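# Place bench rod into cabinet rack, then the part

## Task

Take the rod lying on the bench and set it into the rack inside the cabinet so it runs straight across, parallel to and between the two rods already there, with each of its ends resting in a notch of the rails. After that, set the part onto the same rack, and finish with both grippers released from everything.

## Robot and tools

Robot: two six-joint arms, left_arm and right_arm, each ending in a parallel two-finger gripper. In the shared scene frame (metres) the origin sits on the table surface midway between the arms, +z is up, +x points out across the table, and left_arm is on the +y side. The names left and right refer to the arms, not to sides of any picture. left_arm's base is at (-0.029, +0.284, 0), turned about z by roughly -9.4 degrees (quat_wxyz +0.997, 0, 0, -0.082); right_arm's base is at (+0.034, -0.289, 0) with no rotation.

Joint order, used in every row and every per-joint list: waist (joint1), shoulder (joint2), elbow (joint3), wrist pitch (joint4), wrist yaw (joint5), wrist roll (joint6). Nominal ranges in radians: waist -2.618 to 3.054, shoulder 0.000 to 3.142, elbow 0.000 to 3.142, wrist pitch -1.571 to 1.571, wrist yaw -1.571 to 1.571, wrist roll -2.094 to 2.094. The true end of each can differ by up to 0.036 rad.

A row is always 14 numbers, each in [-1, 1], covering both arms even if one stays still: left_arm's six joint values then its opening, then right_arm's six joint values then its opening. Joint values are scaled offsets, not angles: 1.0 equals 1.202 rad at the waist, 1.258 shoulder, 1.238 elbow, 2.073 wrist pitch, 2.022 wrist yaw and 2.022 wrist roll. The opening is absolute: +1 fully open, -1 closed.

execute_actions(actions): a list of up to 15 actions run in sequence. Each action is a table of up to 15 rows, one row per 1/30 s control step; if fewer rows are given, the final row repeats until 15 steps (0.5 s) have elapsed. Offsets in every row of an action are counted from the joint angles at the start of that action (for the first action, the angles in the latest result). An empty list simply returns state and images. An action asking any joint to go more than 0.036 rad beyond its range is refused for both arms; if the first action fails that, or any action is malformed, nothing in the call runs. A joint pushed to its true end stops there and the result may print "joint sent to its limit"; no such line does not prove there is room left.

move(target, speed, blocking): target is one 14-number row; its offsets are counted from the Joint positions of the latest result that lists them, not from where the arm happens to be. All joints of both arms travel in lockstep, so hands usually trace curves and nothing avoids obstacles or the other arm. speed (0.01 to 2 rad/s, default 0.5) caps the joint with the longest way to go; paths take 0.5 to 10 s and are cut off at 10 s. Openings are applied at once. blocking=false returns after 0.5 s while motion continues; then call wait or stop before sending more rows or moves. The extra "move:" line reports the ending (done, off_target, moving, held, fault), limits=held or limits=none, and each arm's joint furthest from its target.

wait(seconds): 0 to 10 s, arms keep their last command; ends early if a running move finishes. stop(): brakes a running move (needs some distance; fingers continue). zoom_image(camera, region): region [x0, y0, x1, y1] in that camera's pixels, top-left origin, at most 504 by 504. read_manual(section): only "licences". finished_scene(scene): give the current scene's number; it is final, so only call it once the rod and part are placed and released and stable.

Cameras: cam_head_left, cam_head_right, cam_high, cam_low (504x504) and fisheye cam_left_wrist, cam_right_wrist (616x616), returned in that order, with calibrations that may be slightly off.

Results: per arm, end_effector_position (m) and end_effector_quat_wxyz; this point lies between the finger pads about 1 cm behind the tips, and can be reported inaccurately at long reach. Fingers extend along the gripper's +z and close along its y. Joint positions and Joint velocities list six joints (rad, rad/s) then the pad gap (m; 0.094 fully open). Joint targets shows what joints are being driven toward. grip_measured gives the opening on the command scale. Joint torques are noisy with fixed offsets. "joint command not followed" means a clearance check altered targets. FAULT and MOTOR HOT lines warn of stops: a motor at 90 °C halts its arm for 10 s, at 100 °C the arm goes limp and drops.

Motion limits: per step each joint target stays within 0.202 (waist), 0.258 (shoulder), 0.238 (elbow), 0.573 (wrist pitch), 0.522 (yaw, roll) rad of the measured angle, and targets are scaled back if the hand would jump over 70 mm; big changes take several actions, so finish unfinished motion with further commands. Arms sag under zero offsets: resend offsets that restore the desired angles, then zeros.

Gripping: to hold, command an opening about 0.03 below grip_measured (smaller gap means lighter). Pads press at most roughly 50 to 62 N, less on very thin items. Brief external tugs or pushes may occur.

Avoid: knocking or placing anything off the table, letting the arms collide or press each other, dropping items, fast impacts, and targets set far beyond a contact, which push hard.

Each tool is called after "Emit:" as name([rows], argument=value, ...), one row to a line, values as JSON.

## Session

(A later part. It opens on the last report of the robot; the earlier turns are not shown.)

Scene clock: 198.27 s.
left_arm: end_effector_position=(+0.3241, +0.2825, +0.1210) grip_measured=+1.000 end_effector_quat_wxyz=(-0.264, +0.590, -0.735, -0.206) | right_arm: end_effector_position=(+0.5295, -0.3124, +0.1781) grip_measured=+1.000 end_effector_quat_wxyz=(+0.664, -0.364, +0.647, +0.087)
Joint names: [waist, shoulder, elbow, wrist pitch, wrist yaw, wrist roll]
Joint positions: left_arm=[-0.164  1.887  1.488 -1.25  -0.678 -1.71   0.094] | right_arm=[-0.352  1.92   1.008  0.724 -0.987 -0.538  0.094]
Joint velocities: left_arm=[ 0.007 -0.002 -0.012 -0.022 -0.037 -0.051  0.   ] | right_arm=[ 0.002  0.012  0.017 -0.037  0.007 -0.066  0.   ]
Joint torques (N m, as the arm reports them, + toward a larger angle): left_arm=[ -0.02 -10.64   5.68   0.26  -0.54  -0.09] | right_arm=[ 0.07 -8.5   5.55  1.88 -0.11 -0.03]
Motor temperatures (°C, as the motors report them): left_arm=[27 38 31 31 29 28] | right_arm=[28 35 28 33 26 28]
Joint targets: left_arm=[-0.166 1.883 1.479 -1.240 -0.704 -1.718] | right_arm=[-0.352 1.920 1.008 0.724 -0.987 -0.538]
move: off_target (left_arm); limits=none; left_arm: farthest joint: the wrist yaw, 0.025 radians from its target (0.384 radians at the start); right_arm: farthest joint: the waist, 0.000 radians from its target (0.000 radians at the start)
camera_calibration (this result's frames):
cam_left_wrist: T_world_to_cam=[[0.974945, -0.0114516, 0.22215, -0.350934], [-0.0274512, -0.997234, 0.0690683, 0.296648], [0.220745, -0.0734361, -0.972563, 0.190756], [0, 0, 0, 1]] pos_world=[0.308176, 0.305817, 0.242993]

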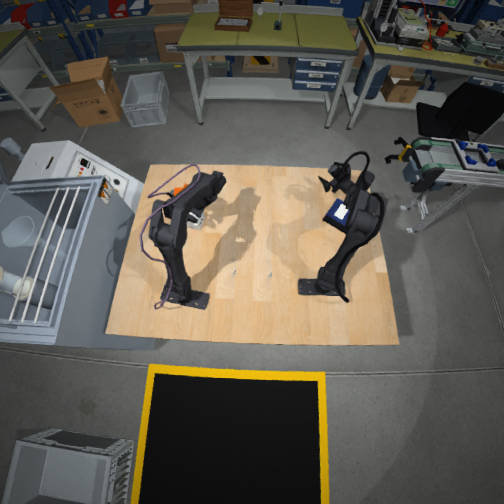

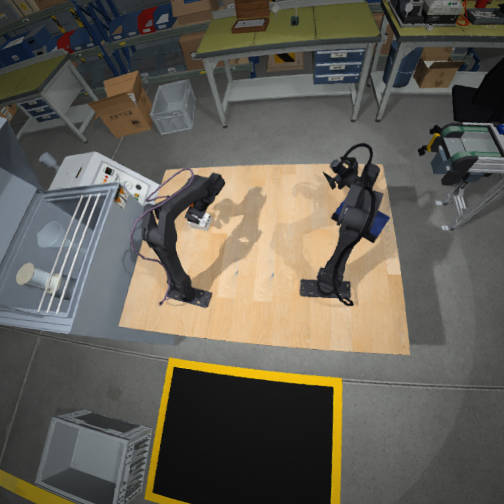

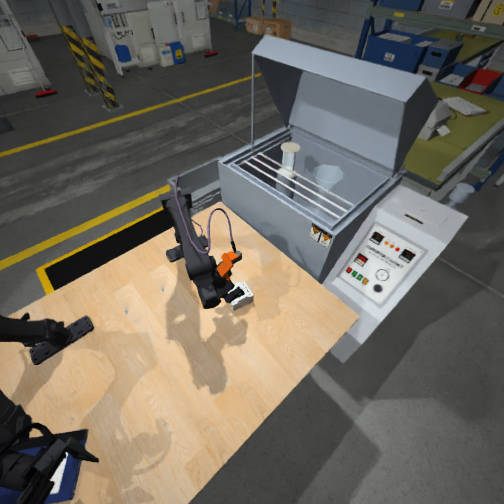

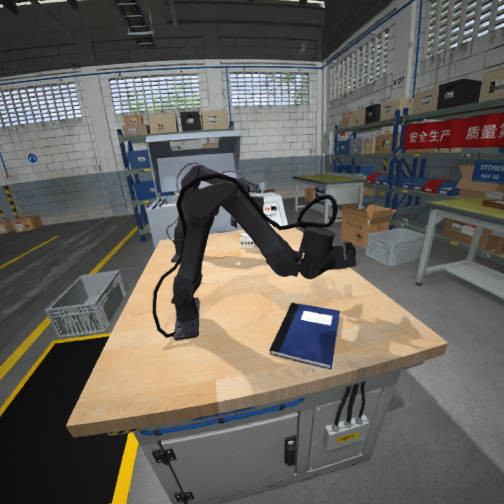

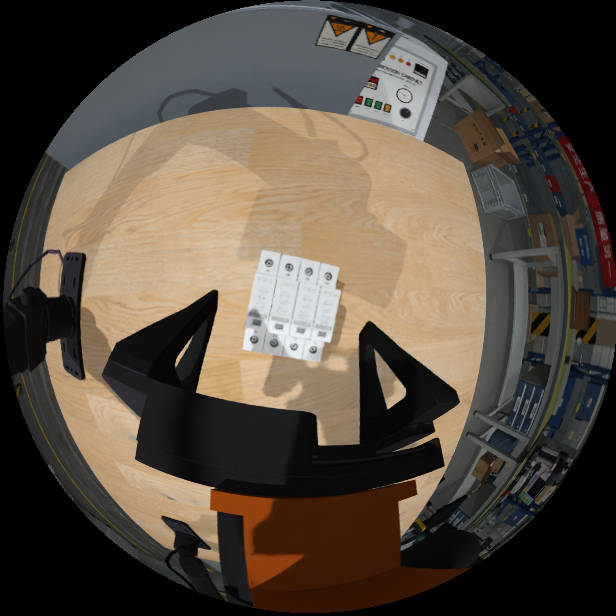

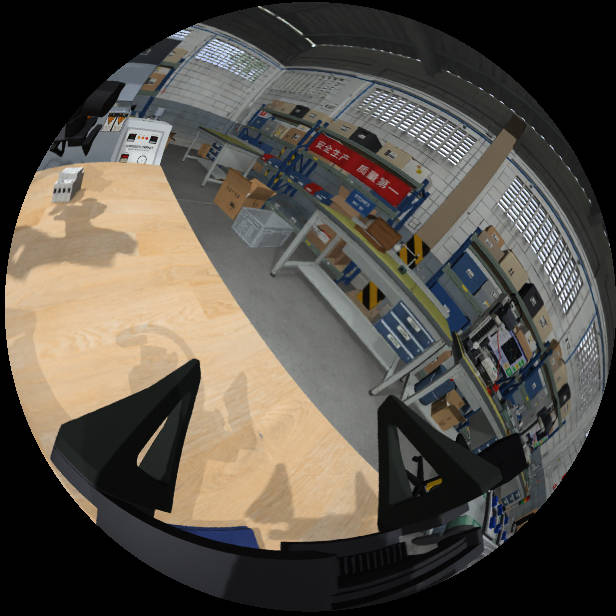

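Emit:
move(target=[0.027,0.074,-0.193,0.181,-0.02,0,1,0,0,0,0,0,0,1], speed=0.25)

Scene clock: 202.90 s.
left_arm: end_effector_position=(+0.3308, +0.2903, +0.0360) grip_measured=+1.000 end_effector_quat_wxyz=(-0.278, +0.602, -0.722, -0.196) | right_arm: end_effector_position=(+0.5295, -0.3124, +0.1781) grip_measured=+1.000 end_effector_quat_wxyz=(+0.664, -0.364, +0.647, +0.087)
Joint names: [waist, shoulder, elbow, wrist pitch, wrist yaw, wrist roll]
Joint positions: left_arm=[-0.142  1.983  1.259 -0.885 -0.693 -1.711  0.094] | right_arm=[-0.352  1.92   1.008  0.724 -0.987 -0.538  0.094]
Joint velocities: left_arm=[-0.017 -0.017  0.012 -0.022  0.022  0.037  0.   ] | right_arm=[ 0.002  0.002  0.012 -0.125  0.066 -0.037  0.   ]
Joint torques (N m, as the arm reports them, + toward a larger angle): left_arm=[  0.71 -10.84   5.01   0.36  -0.57   0.  ] | right_arm=[ 0.05 -8.51  5.54  1.88 -0.09 -0.03]
Motor temperatures (°C, as the motors report them): left_arm=[27 38 31 30 29 28] | right_arm=[28 35 28 33 26 28]
Joint targets: left_arm=[-0.132 1.981 1.249 -0.875 -0.719 -1.710] | right_arm=[-0.352 1.920 1.008 0.724 -0.987 -0.538]
move: off_target (left_arm); limits=none; left_arm: farthest joint: the wrist yaw, 0.025 radians from its target (0.040 radians at the start); right_arm: farthest joint: the waist, 0.000 radians from its target (0.000 radians at the start)
camera_calibration (this result's frames):
cam_left_wrist: T_world_to_cam=[[0.964379, 0.00939238, 0.264359, -0.342473], [-0.00862538, -0.997722, 0.0669134, 0.304526], [0.264385, -0.06681, -0.9621, 0.0903822], [0, 0, 0, 1]] pos_world=[0.309004, 0.313087, 0.157116]

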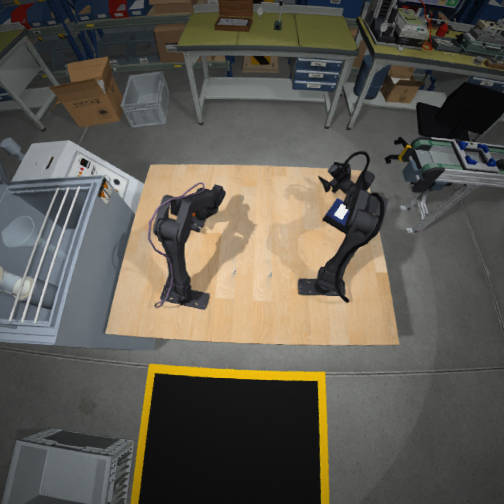

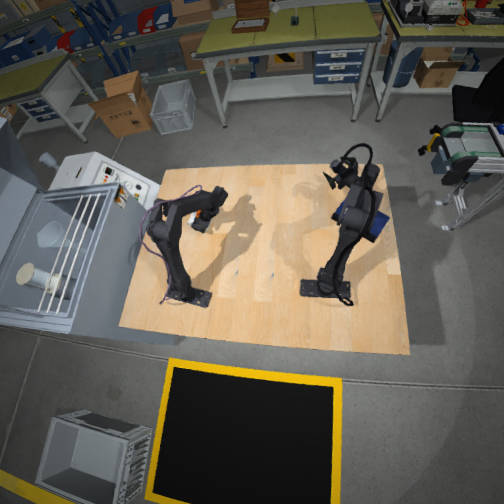

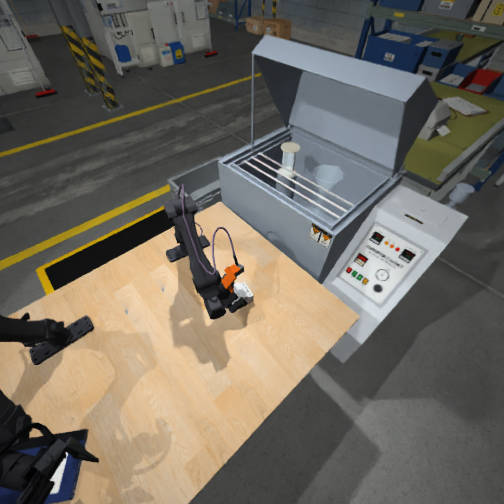

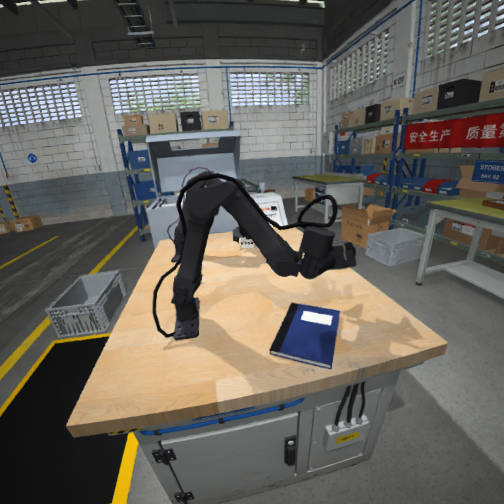

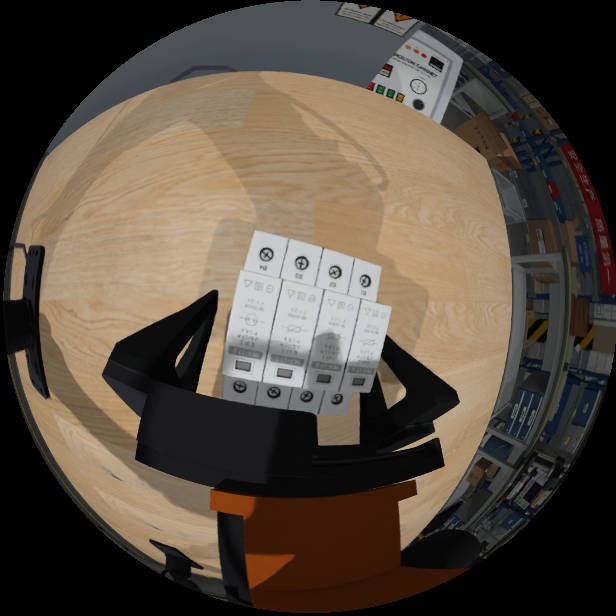

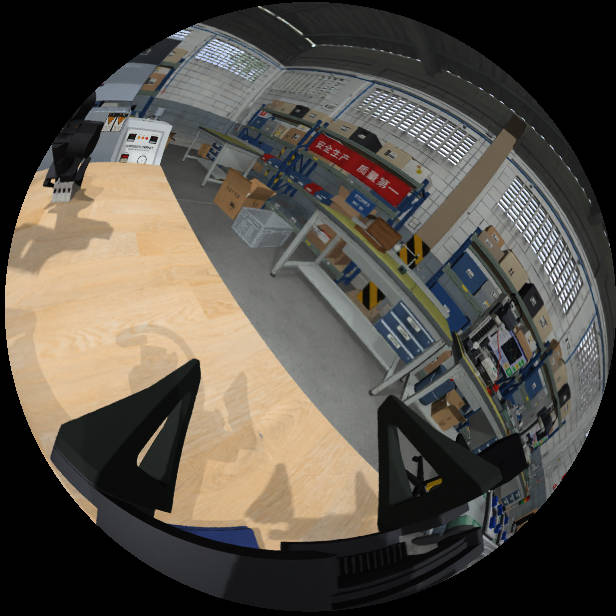

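Emit:
move(target=[0,-0.004,0.005,0.01,-0.01,0.01,0.48,0,0,0,0,0,0,1])

Scene clock: 205.50 s.
left_arm: end_effector_position=(+0.3312, +0.2898, +0.0356) grip_measured=+0.530 end_effector_quat_wxyz=(-0.276, +0.601, -0.724, -0.195) | right_arm: end_effector_position=(+0.5295, -0.3124, +0.1781) grip_measured=+1.000 end_effector_quat_wxyz=(+0.664, -0.364, +0.647, +0.087)
Joint names: [waist, shoulder, elbow, wrist pitch, wrist yaw, wrist roll]
Joint positions: left_arm=[-0.142  1.983  1.259 -0.883 -0.69  -1.705  0.072] | right_arm=[-0.352  1.92   1.008  0.724 -0.987 -0.538  0.094]
Joint velocities: left_arm=[ 0.007 -0.002 -0.022  0.007 -0.022 -0.051 -0.   ] | right_arm=[-0.017  0.002  0.002  0.066 -0.022  0.037  0.   ]
Joint torques (N m, as the arm reports them, + toward a larger angle): left_arm=[  0.04 -11.1    6.45   0.44  -0.54   0.11] | right_arm=[ 0.04 -8.5   5.59  1.89 -0.11 -0.03]
Motor temperatures (°C, as the motors report them): left_arm=[27 37 31 30 29 28] | right_arm=[28 35 29 33 26 28]
Joint targets: left_arm=[-0.142 1.978 1.265 -0.865 -0.713 -1.691] | right_arm=[-0.352 1.920 1.008 0.724 -0.987 -0.538]
move: off_target (left_arm); limits=none; left_arm: farthest joint: the wrist yaw, 0.023 radians from its target (0.020 radians at the start); right_arm: farthest joint: the waist, 0.000 radians from its target (0.000 radians at the start)
camera_calibration (this result's frames):
cam_left_wrist: T_world_to_cam=[[0.964913, 0.00598263, 0.262502, -0.341869], [-0.0127762, -0.997486, 0.0696965, 0.305199], [0.26226, -0.0706048, -0.962411, 0.0917022], [0, 0, 0, 1]] pos_world=[0.309723, 0.312952, 0.156725]

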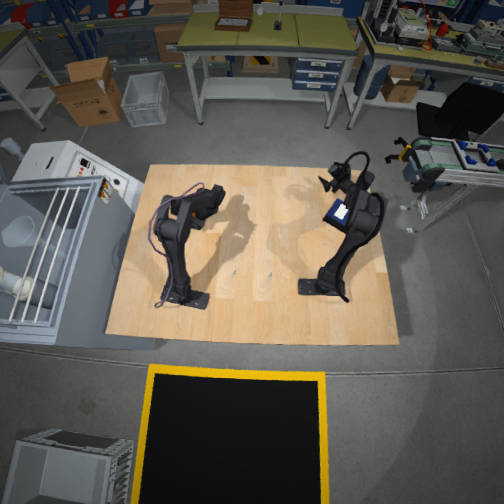

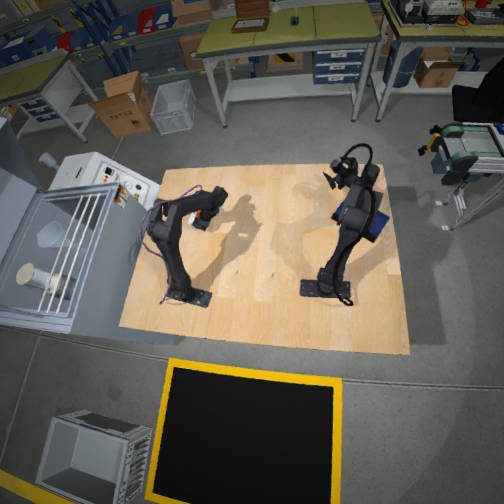

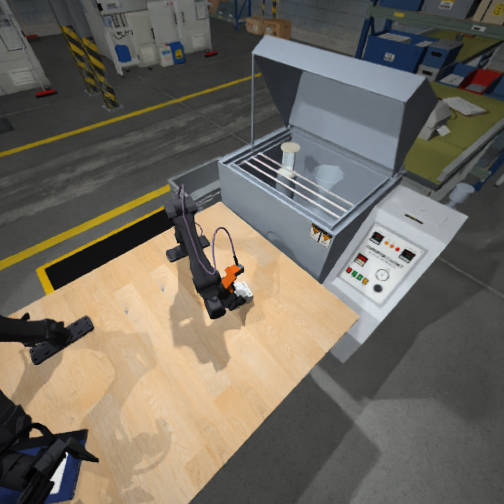

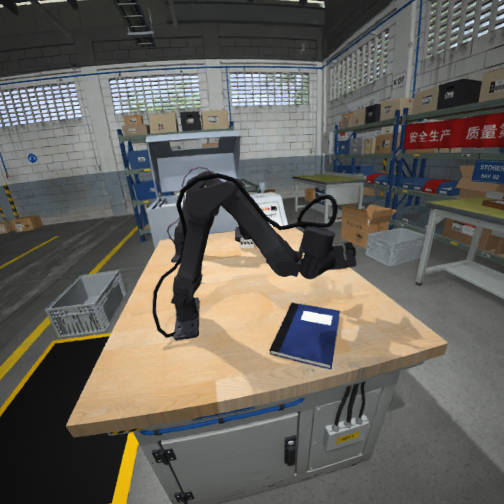

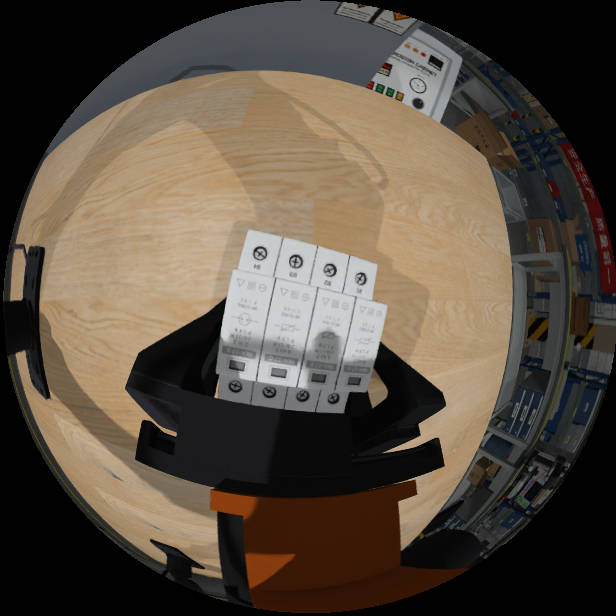

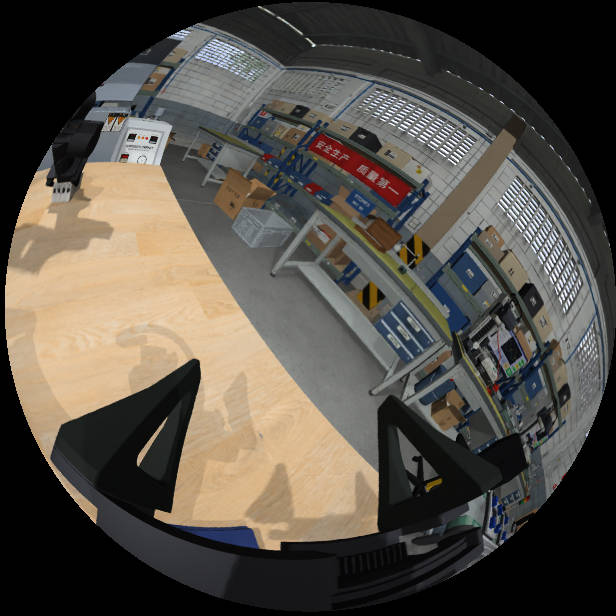

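Emit:
move(target=[0.95,-0.52,0.31,-0.1,0.345,0.826,0.49,0,0,0,0,0,0,1], speed=0.7)

Scene clock: 211.13 s.
left_arm: end_effector_position=(+0.2002, +0.5356, +0.2963) grip_measured=+0.530 end_effector_quat_wxyz=(+0.300, -0.401, +0.857, +0.124) | right_arm: end_effector_position=(+0.5295, -0.3124, +0.1781) grip_measured=+1.000 end_effector_quat_wxyz=(+0.664, -0.364, +0.647, +0.087)
Joint names: [waist, shoulder, elbow, wrist pitch, wrist yaw, wrist roll]
Joint positions: left_arm=[ 0.994  1.357  1.594 -1.146  0.    -0.044  0.072] | right_arm=[-0.352  1.92   1.008  0.724 -0.987 -0.538  0.094]
Joint velocities: left_arm=[-0.002  0.007  0.012 -0.11   0.022 -0.007  0.001] | right_arm=[-0.007 -0.007 -0.032 -0.037  0.007 -0.007  0.   ]
Joint torques (N m, as the arm reports them, + toward a larger angle): left_arm=[ 0.43 -8.06 11.26  2.22  0.05  0.07] | right_arm=[ 0.05 -8.49  5.57  1.88 -0.1  -0.03]
Motor temperatures (°C, as the motors report them): left_arm=[27 37 32 30 29 28] | right_arm=[28 35 29 33 26 28]
Joint targets: left_arm=[1.000 1.329 1.643 -1.090 0.008 -0.035] | right_arm=[-0.352 1.920 1.008 0.724 -0.987 -0.538]
move: off_target (left_arm); limits=none; left_arm: farthest joint: the wrist pitch, 0.056 radians from its target (0.208 radians at the start); right_arm: farthest joint: the waist, 0.000 radians from its target (0.000 radians at the start)
camera_calibration (this result's frames):
cam_left_wrist: T_world_to_cam=[[0.856576, -0.458958, 0.235871, -0.00683481], [-0.490054, -0.86669, 0.0932499, 0.549102], [0.161629, -0.195465, -0.9673, 0.482736], [0, 0, 0, 1]] pos_world=[0.19692, 0.567122, 0.417359]

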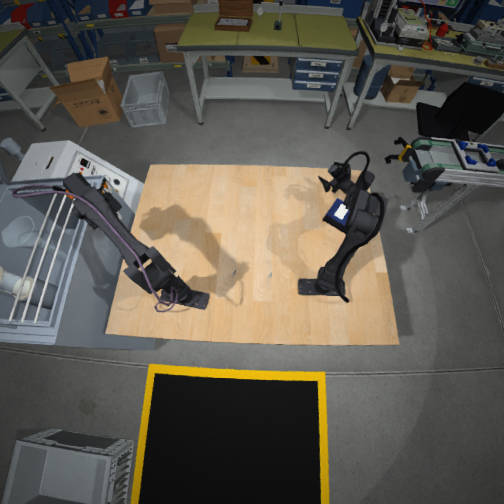

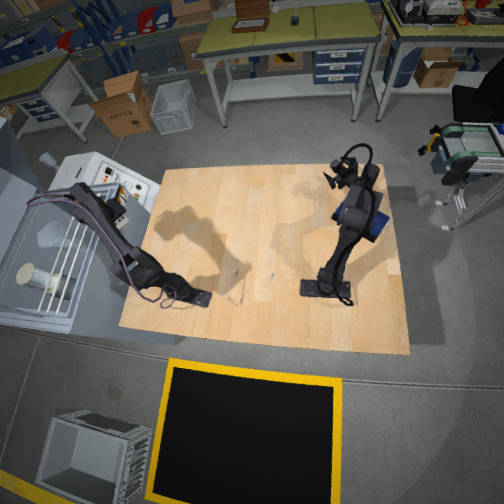

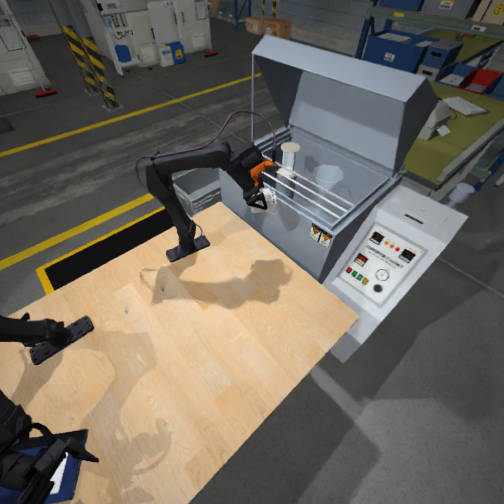

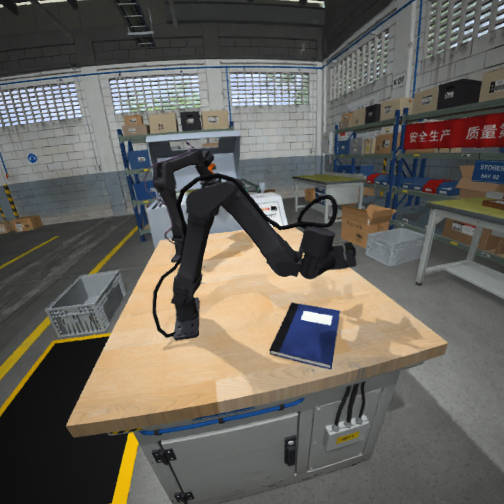

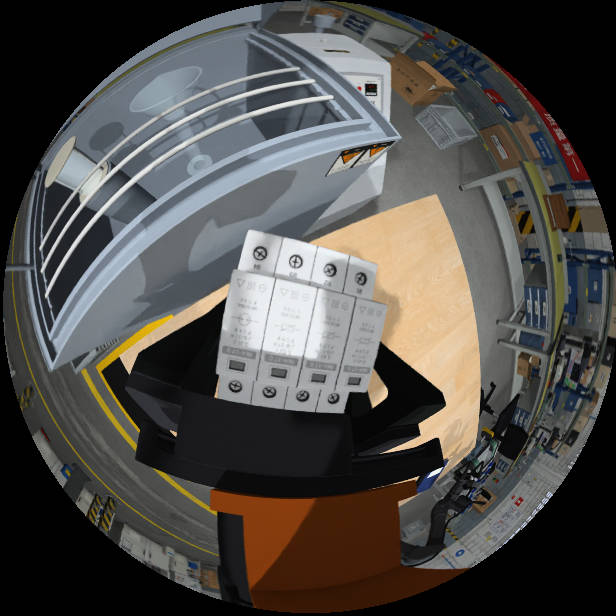

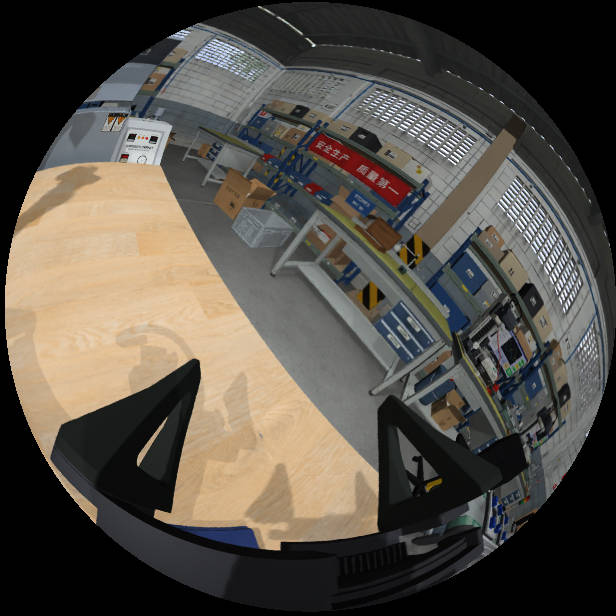

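Emit:
move(target=[0.52,0.49,0.502,0.095,0,0,0.49,0,0,0,0,0,0,1], speed=0.45)

Scene clock: 215.80 s.
left_arm: end_effector_position=(+0.0267, +0.8038, +0.2584) grip_measured=+0.530 end_effector_quat_wxyz=(-0.253, +0.645, -0.688, -0.218) | right_arm: end_effector_position=(+0.5295, -0.3124, +0.1781) grip_measured=+1.000 end_effector_quat_wxyz=(+0.664, -0.364, +0.647, +0.087)
Joint names: [waist, shoulder, elbow, wrist pitch, wrist yaw, wrist roll]
Joint positions: left_arm=[ 1.626  2.012  2.154 -1.032 -0.003 -0.044  0.072] | right_arm=[-0.352  1.92   1.008  0.724 -0.987 -0.538  0.094]
Joint velocities: left_arm=[-0.002  0.002  0.007  0.051  0.051 -0.037 -0.   ] | right_arm=[ 0.002 -0.007  0.002  0.007  0.051 -0.095  0.   ]
Joint torques (N m, as the arm reports them, + toward a larger angle): left_arm=[ -0.39 -16.23  12.54   2.56   0.03  -0.01] | right_arm=[ 0.03 -8.5   5.59  1.88 -0.11 -0.03]
Motor temperatures (°C, as the motors report them): left_arm=[27 37 33 32 29 28] | right_arm=[28 35 29 33 26 28]
Joint targets: left_arm=[1.619 1.973 2.215 -0.949 -0.000 -0.044] | right_arm=[-0.352 1.920 1.008 0.724 -0.987 -0.538]
move: off_target (left_arm); limits=none; left_arm: farthest joint: the wrist pitch, 0.083 radians from its target (0.198 radians at the start); right_arm: farthest joint: the waist, 0.000 radians from its target (0.000 radians at the start)
camera_calibration (this result's frames):
cam_left_wrist: T_world_to_cam=[[0.962337, 0.131596, 0.237885, -0.204225], [0.1173, -0.990384, 0.0733477, 0.788356], [0.24525, -0.0426813, -0.96852, 0.401857], [0, 0, 0, 1]] pos_world=[0.00550366, 0.824802, 0.379964]

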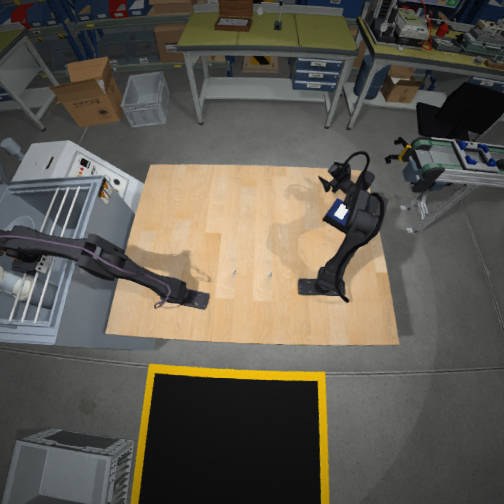

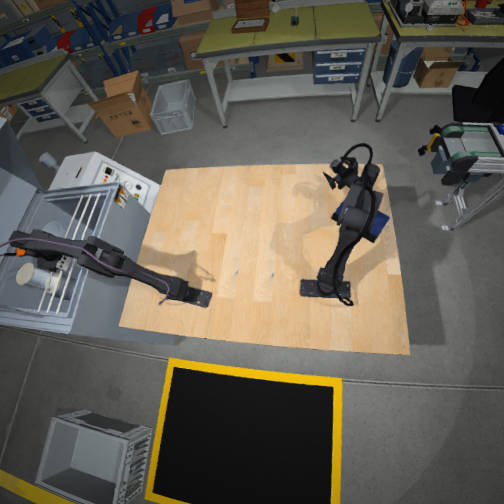

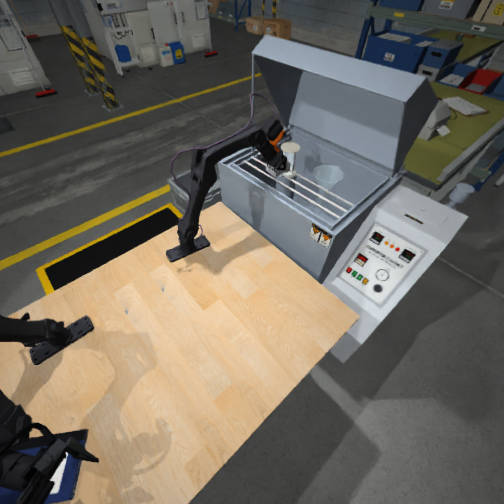

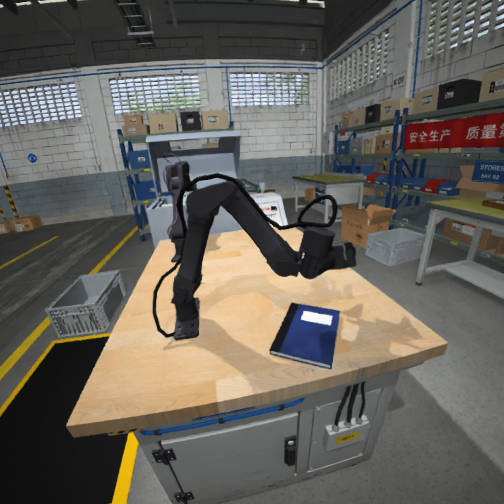

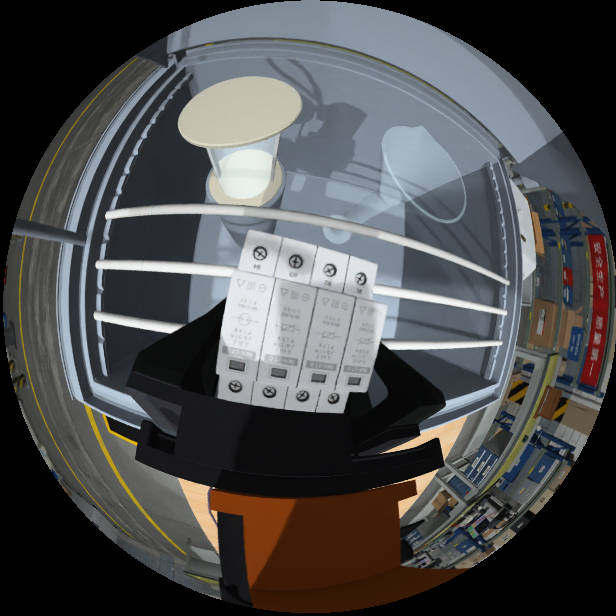

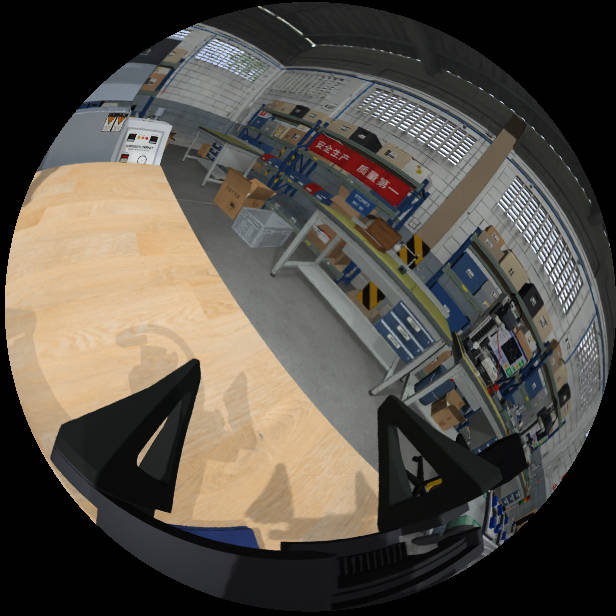

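Emit:
move(target=[0,-0.088,-0.177,0.141,0,0,0.49,0,0,0,0,0,0,1], speed=0.2)

Emit:
zoom_image(camera="cam_high", region=[240, 120, 320, 200])

Scene clock: 222.33 s.
left_arm: end_effector_position=(+0.0275, +0.8079, +0.2291) grip_measured=+0.530 end_effector_quat_wxyz=(-0.265, +0.641, -0.683, -0.228) | right_arm: end_effector_position=(+0.5295, -0.3124, +0.1781) grip_measured=+1.000 end_effector_quat_wxyz=(+0.664, -0.364, +0.647, +0.087)
Joint names: [waist, shoulder, elbow, wrist pitch, wrist yaw, wrist roll]
Joint positions: left_arm=[ 1.626  1.951  1.922 -0.828 -0.001 -0.045  0.072] | right_arm=[-0.352  1.92   1.008  0.724 -0.987 -0.538  0.094]
Joint velocities: left_arm=[ 0.002 -0.002  0.012 -0.007 -0.095 -0.066 -0.001] | right_arm=[-0.012  0.017 -0.027  0.037  0.051 -0.051  0.   ]
Joint torques (N m, as the arm reports them, + toward a larger angle): left_arm=[  0.06 -17.19   8.7    2.67  -0.03   0.  ] | right_arm=[ 0.04 -8.51  5.58  1.89 -0.1  -0.03]
Motor temperatures (°C, as the motors report them): left_arm=[27 39 33 33 29 28] | right_arm=[28 35 29 33 26 28]
Joint targets: left_arm=[1.626 1.901 1.935 -0.740 -0.003 -0.044] | right_arm=[-0.352 1.920 1.008 0.724 -0.987 -0.538]
move: off_target (left_arm); limits=none; left_arm: farthest joint: the wrist pitch, 0.088 radians from its target (0.292 radians at the start); right_arm: farthest joint: the waist, 0.000 radians from its target (0.000 radians at the start)
camera_calibration (this result's frames):
cam_left_wrist: T_world_to_cam=[[0.961002, 0.123447, 0.247461, -0.194079], [0.116879, -0.992295, 0.041119, 0.803467], [0.25063, -0.0105926, -0.968025, 0.347301], [0, 0, 0, 1]] pos_world=[0.00555779, 0.824914, 0.351185]

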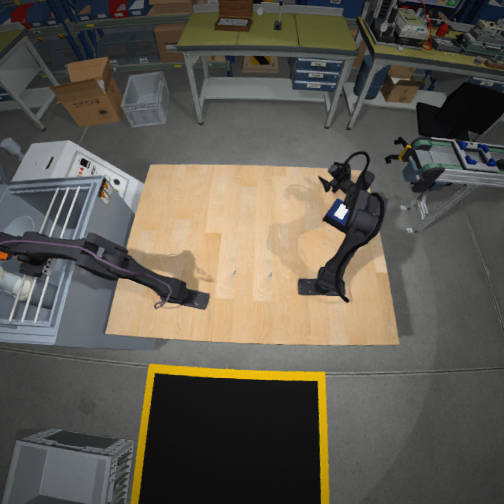

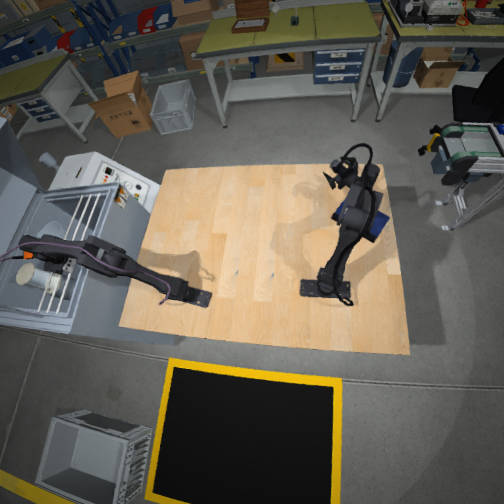

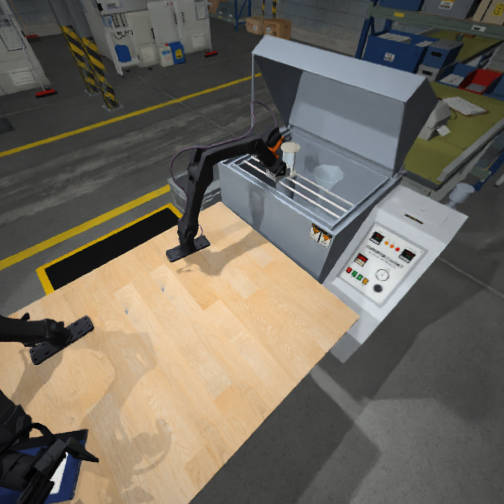

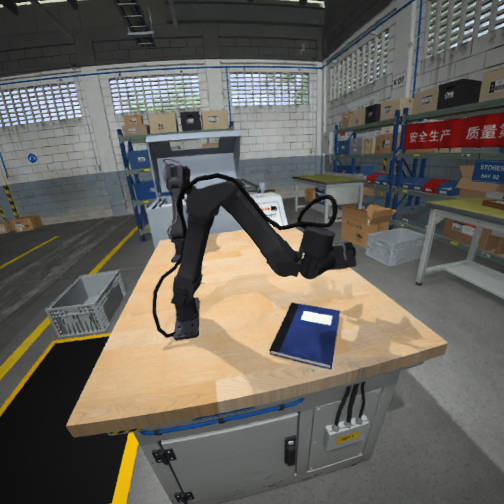

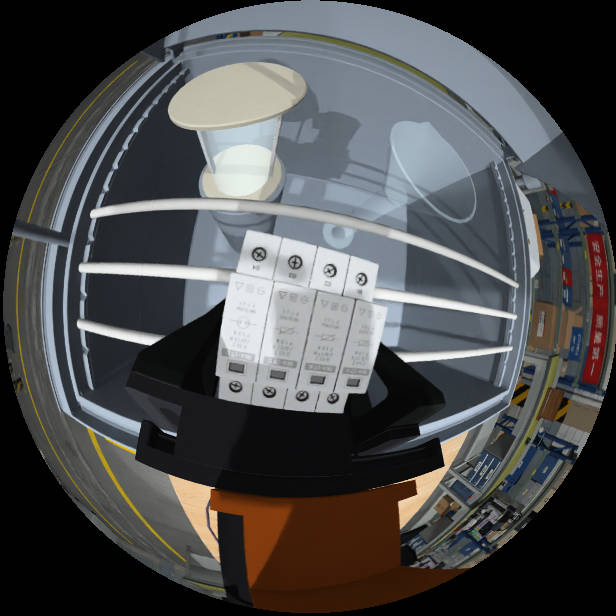

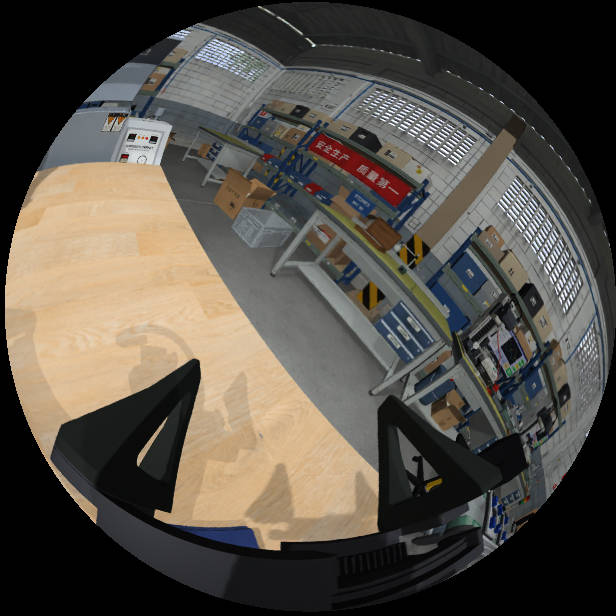

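Region (240, 120, 320, 200) of cam_high's 504x504 image, scaled by 6.300, with more detail than that image has.

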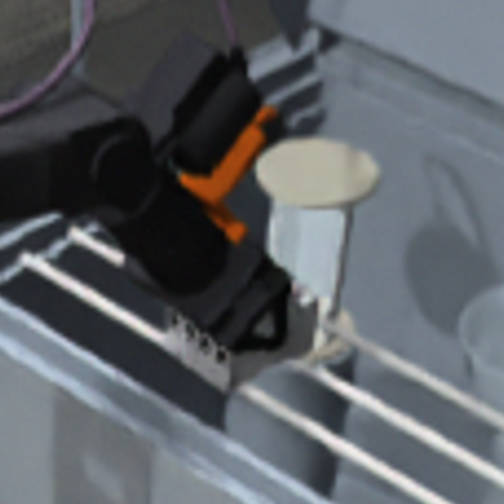

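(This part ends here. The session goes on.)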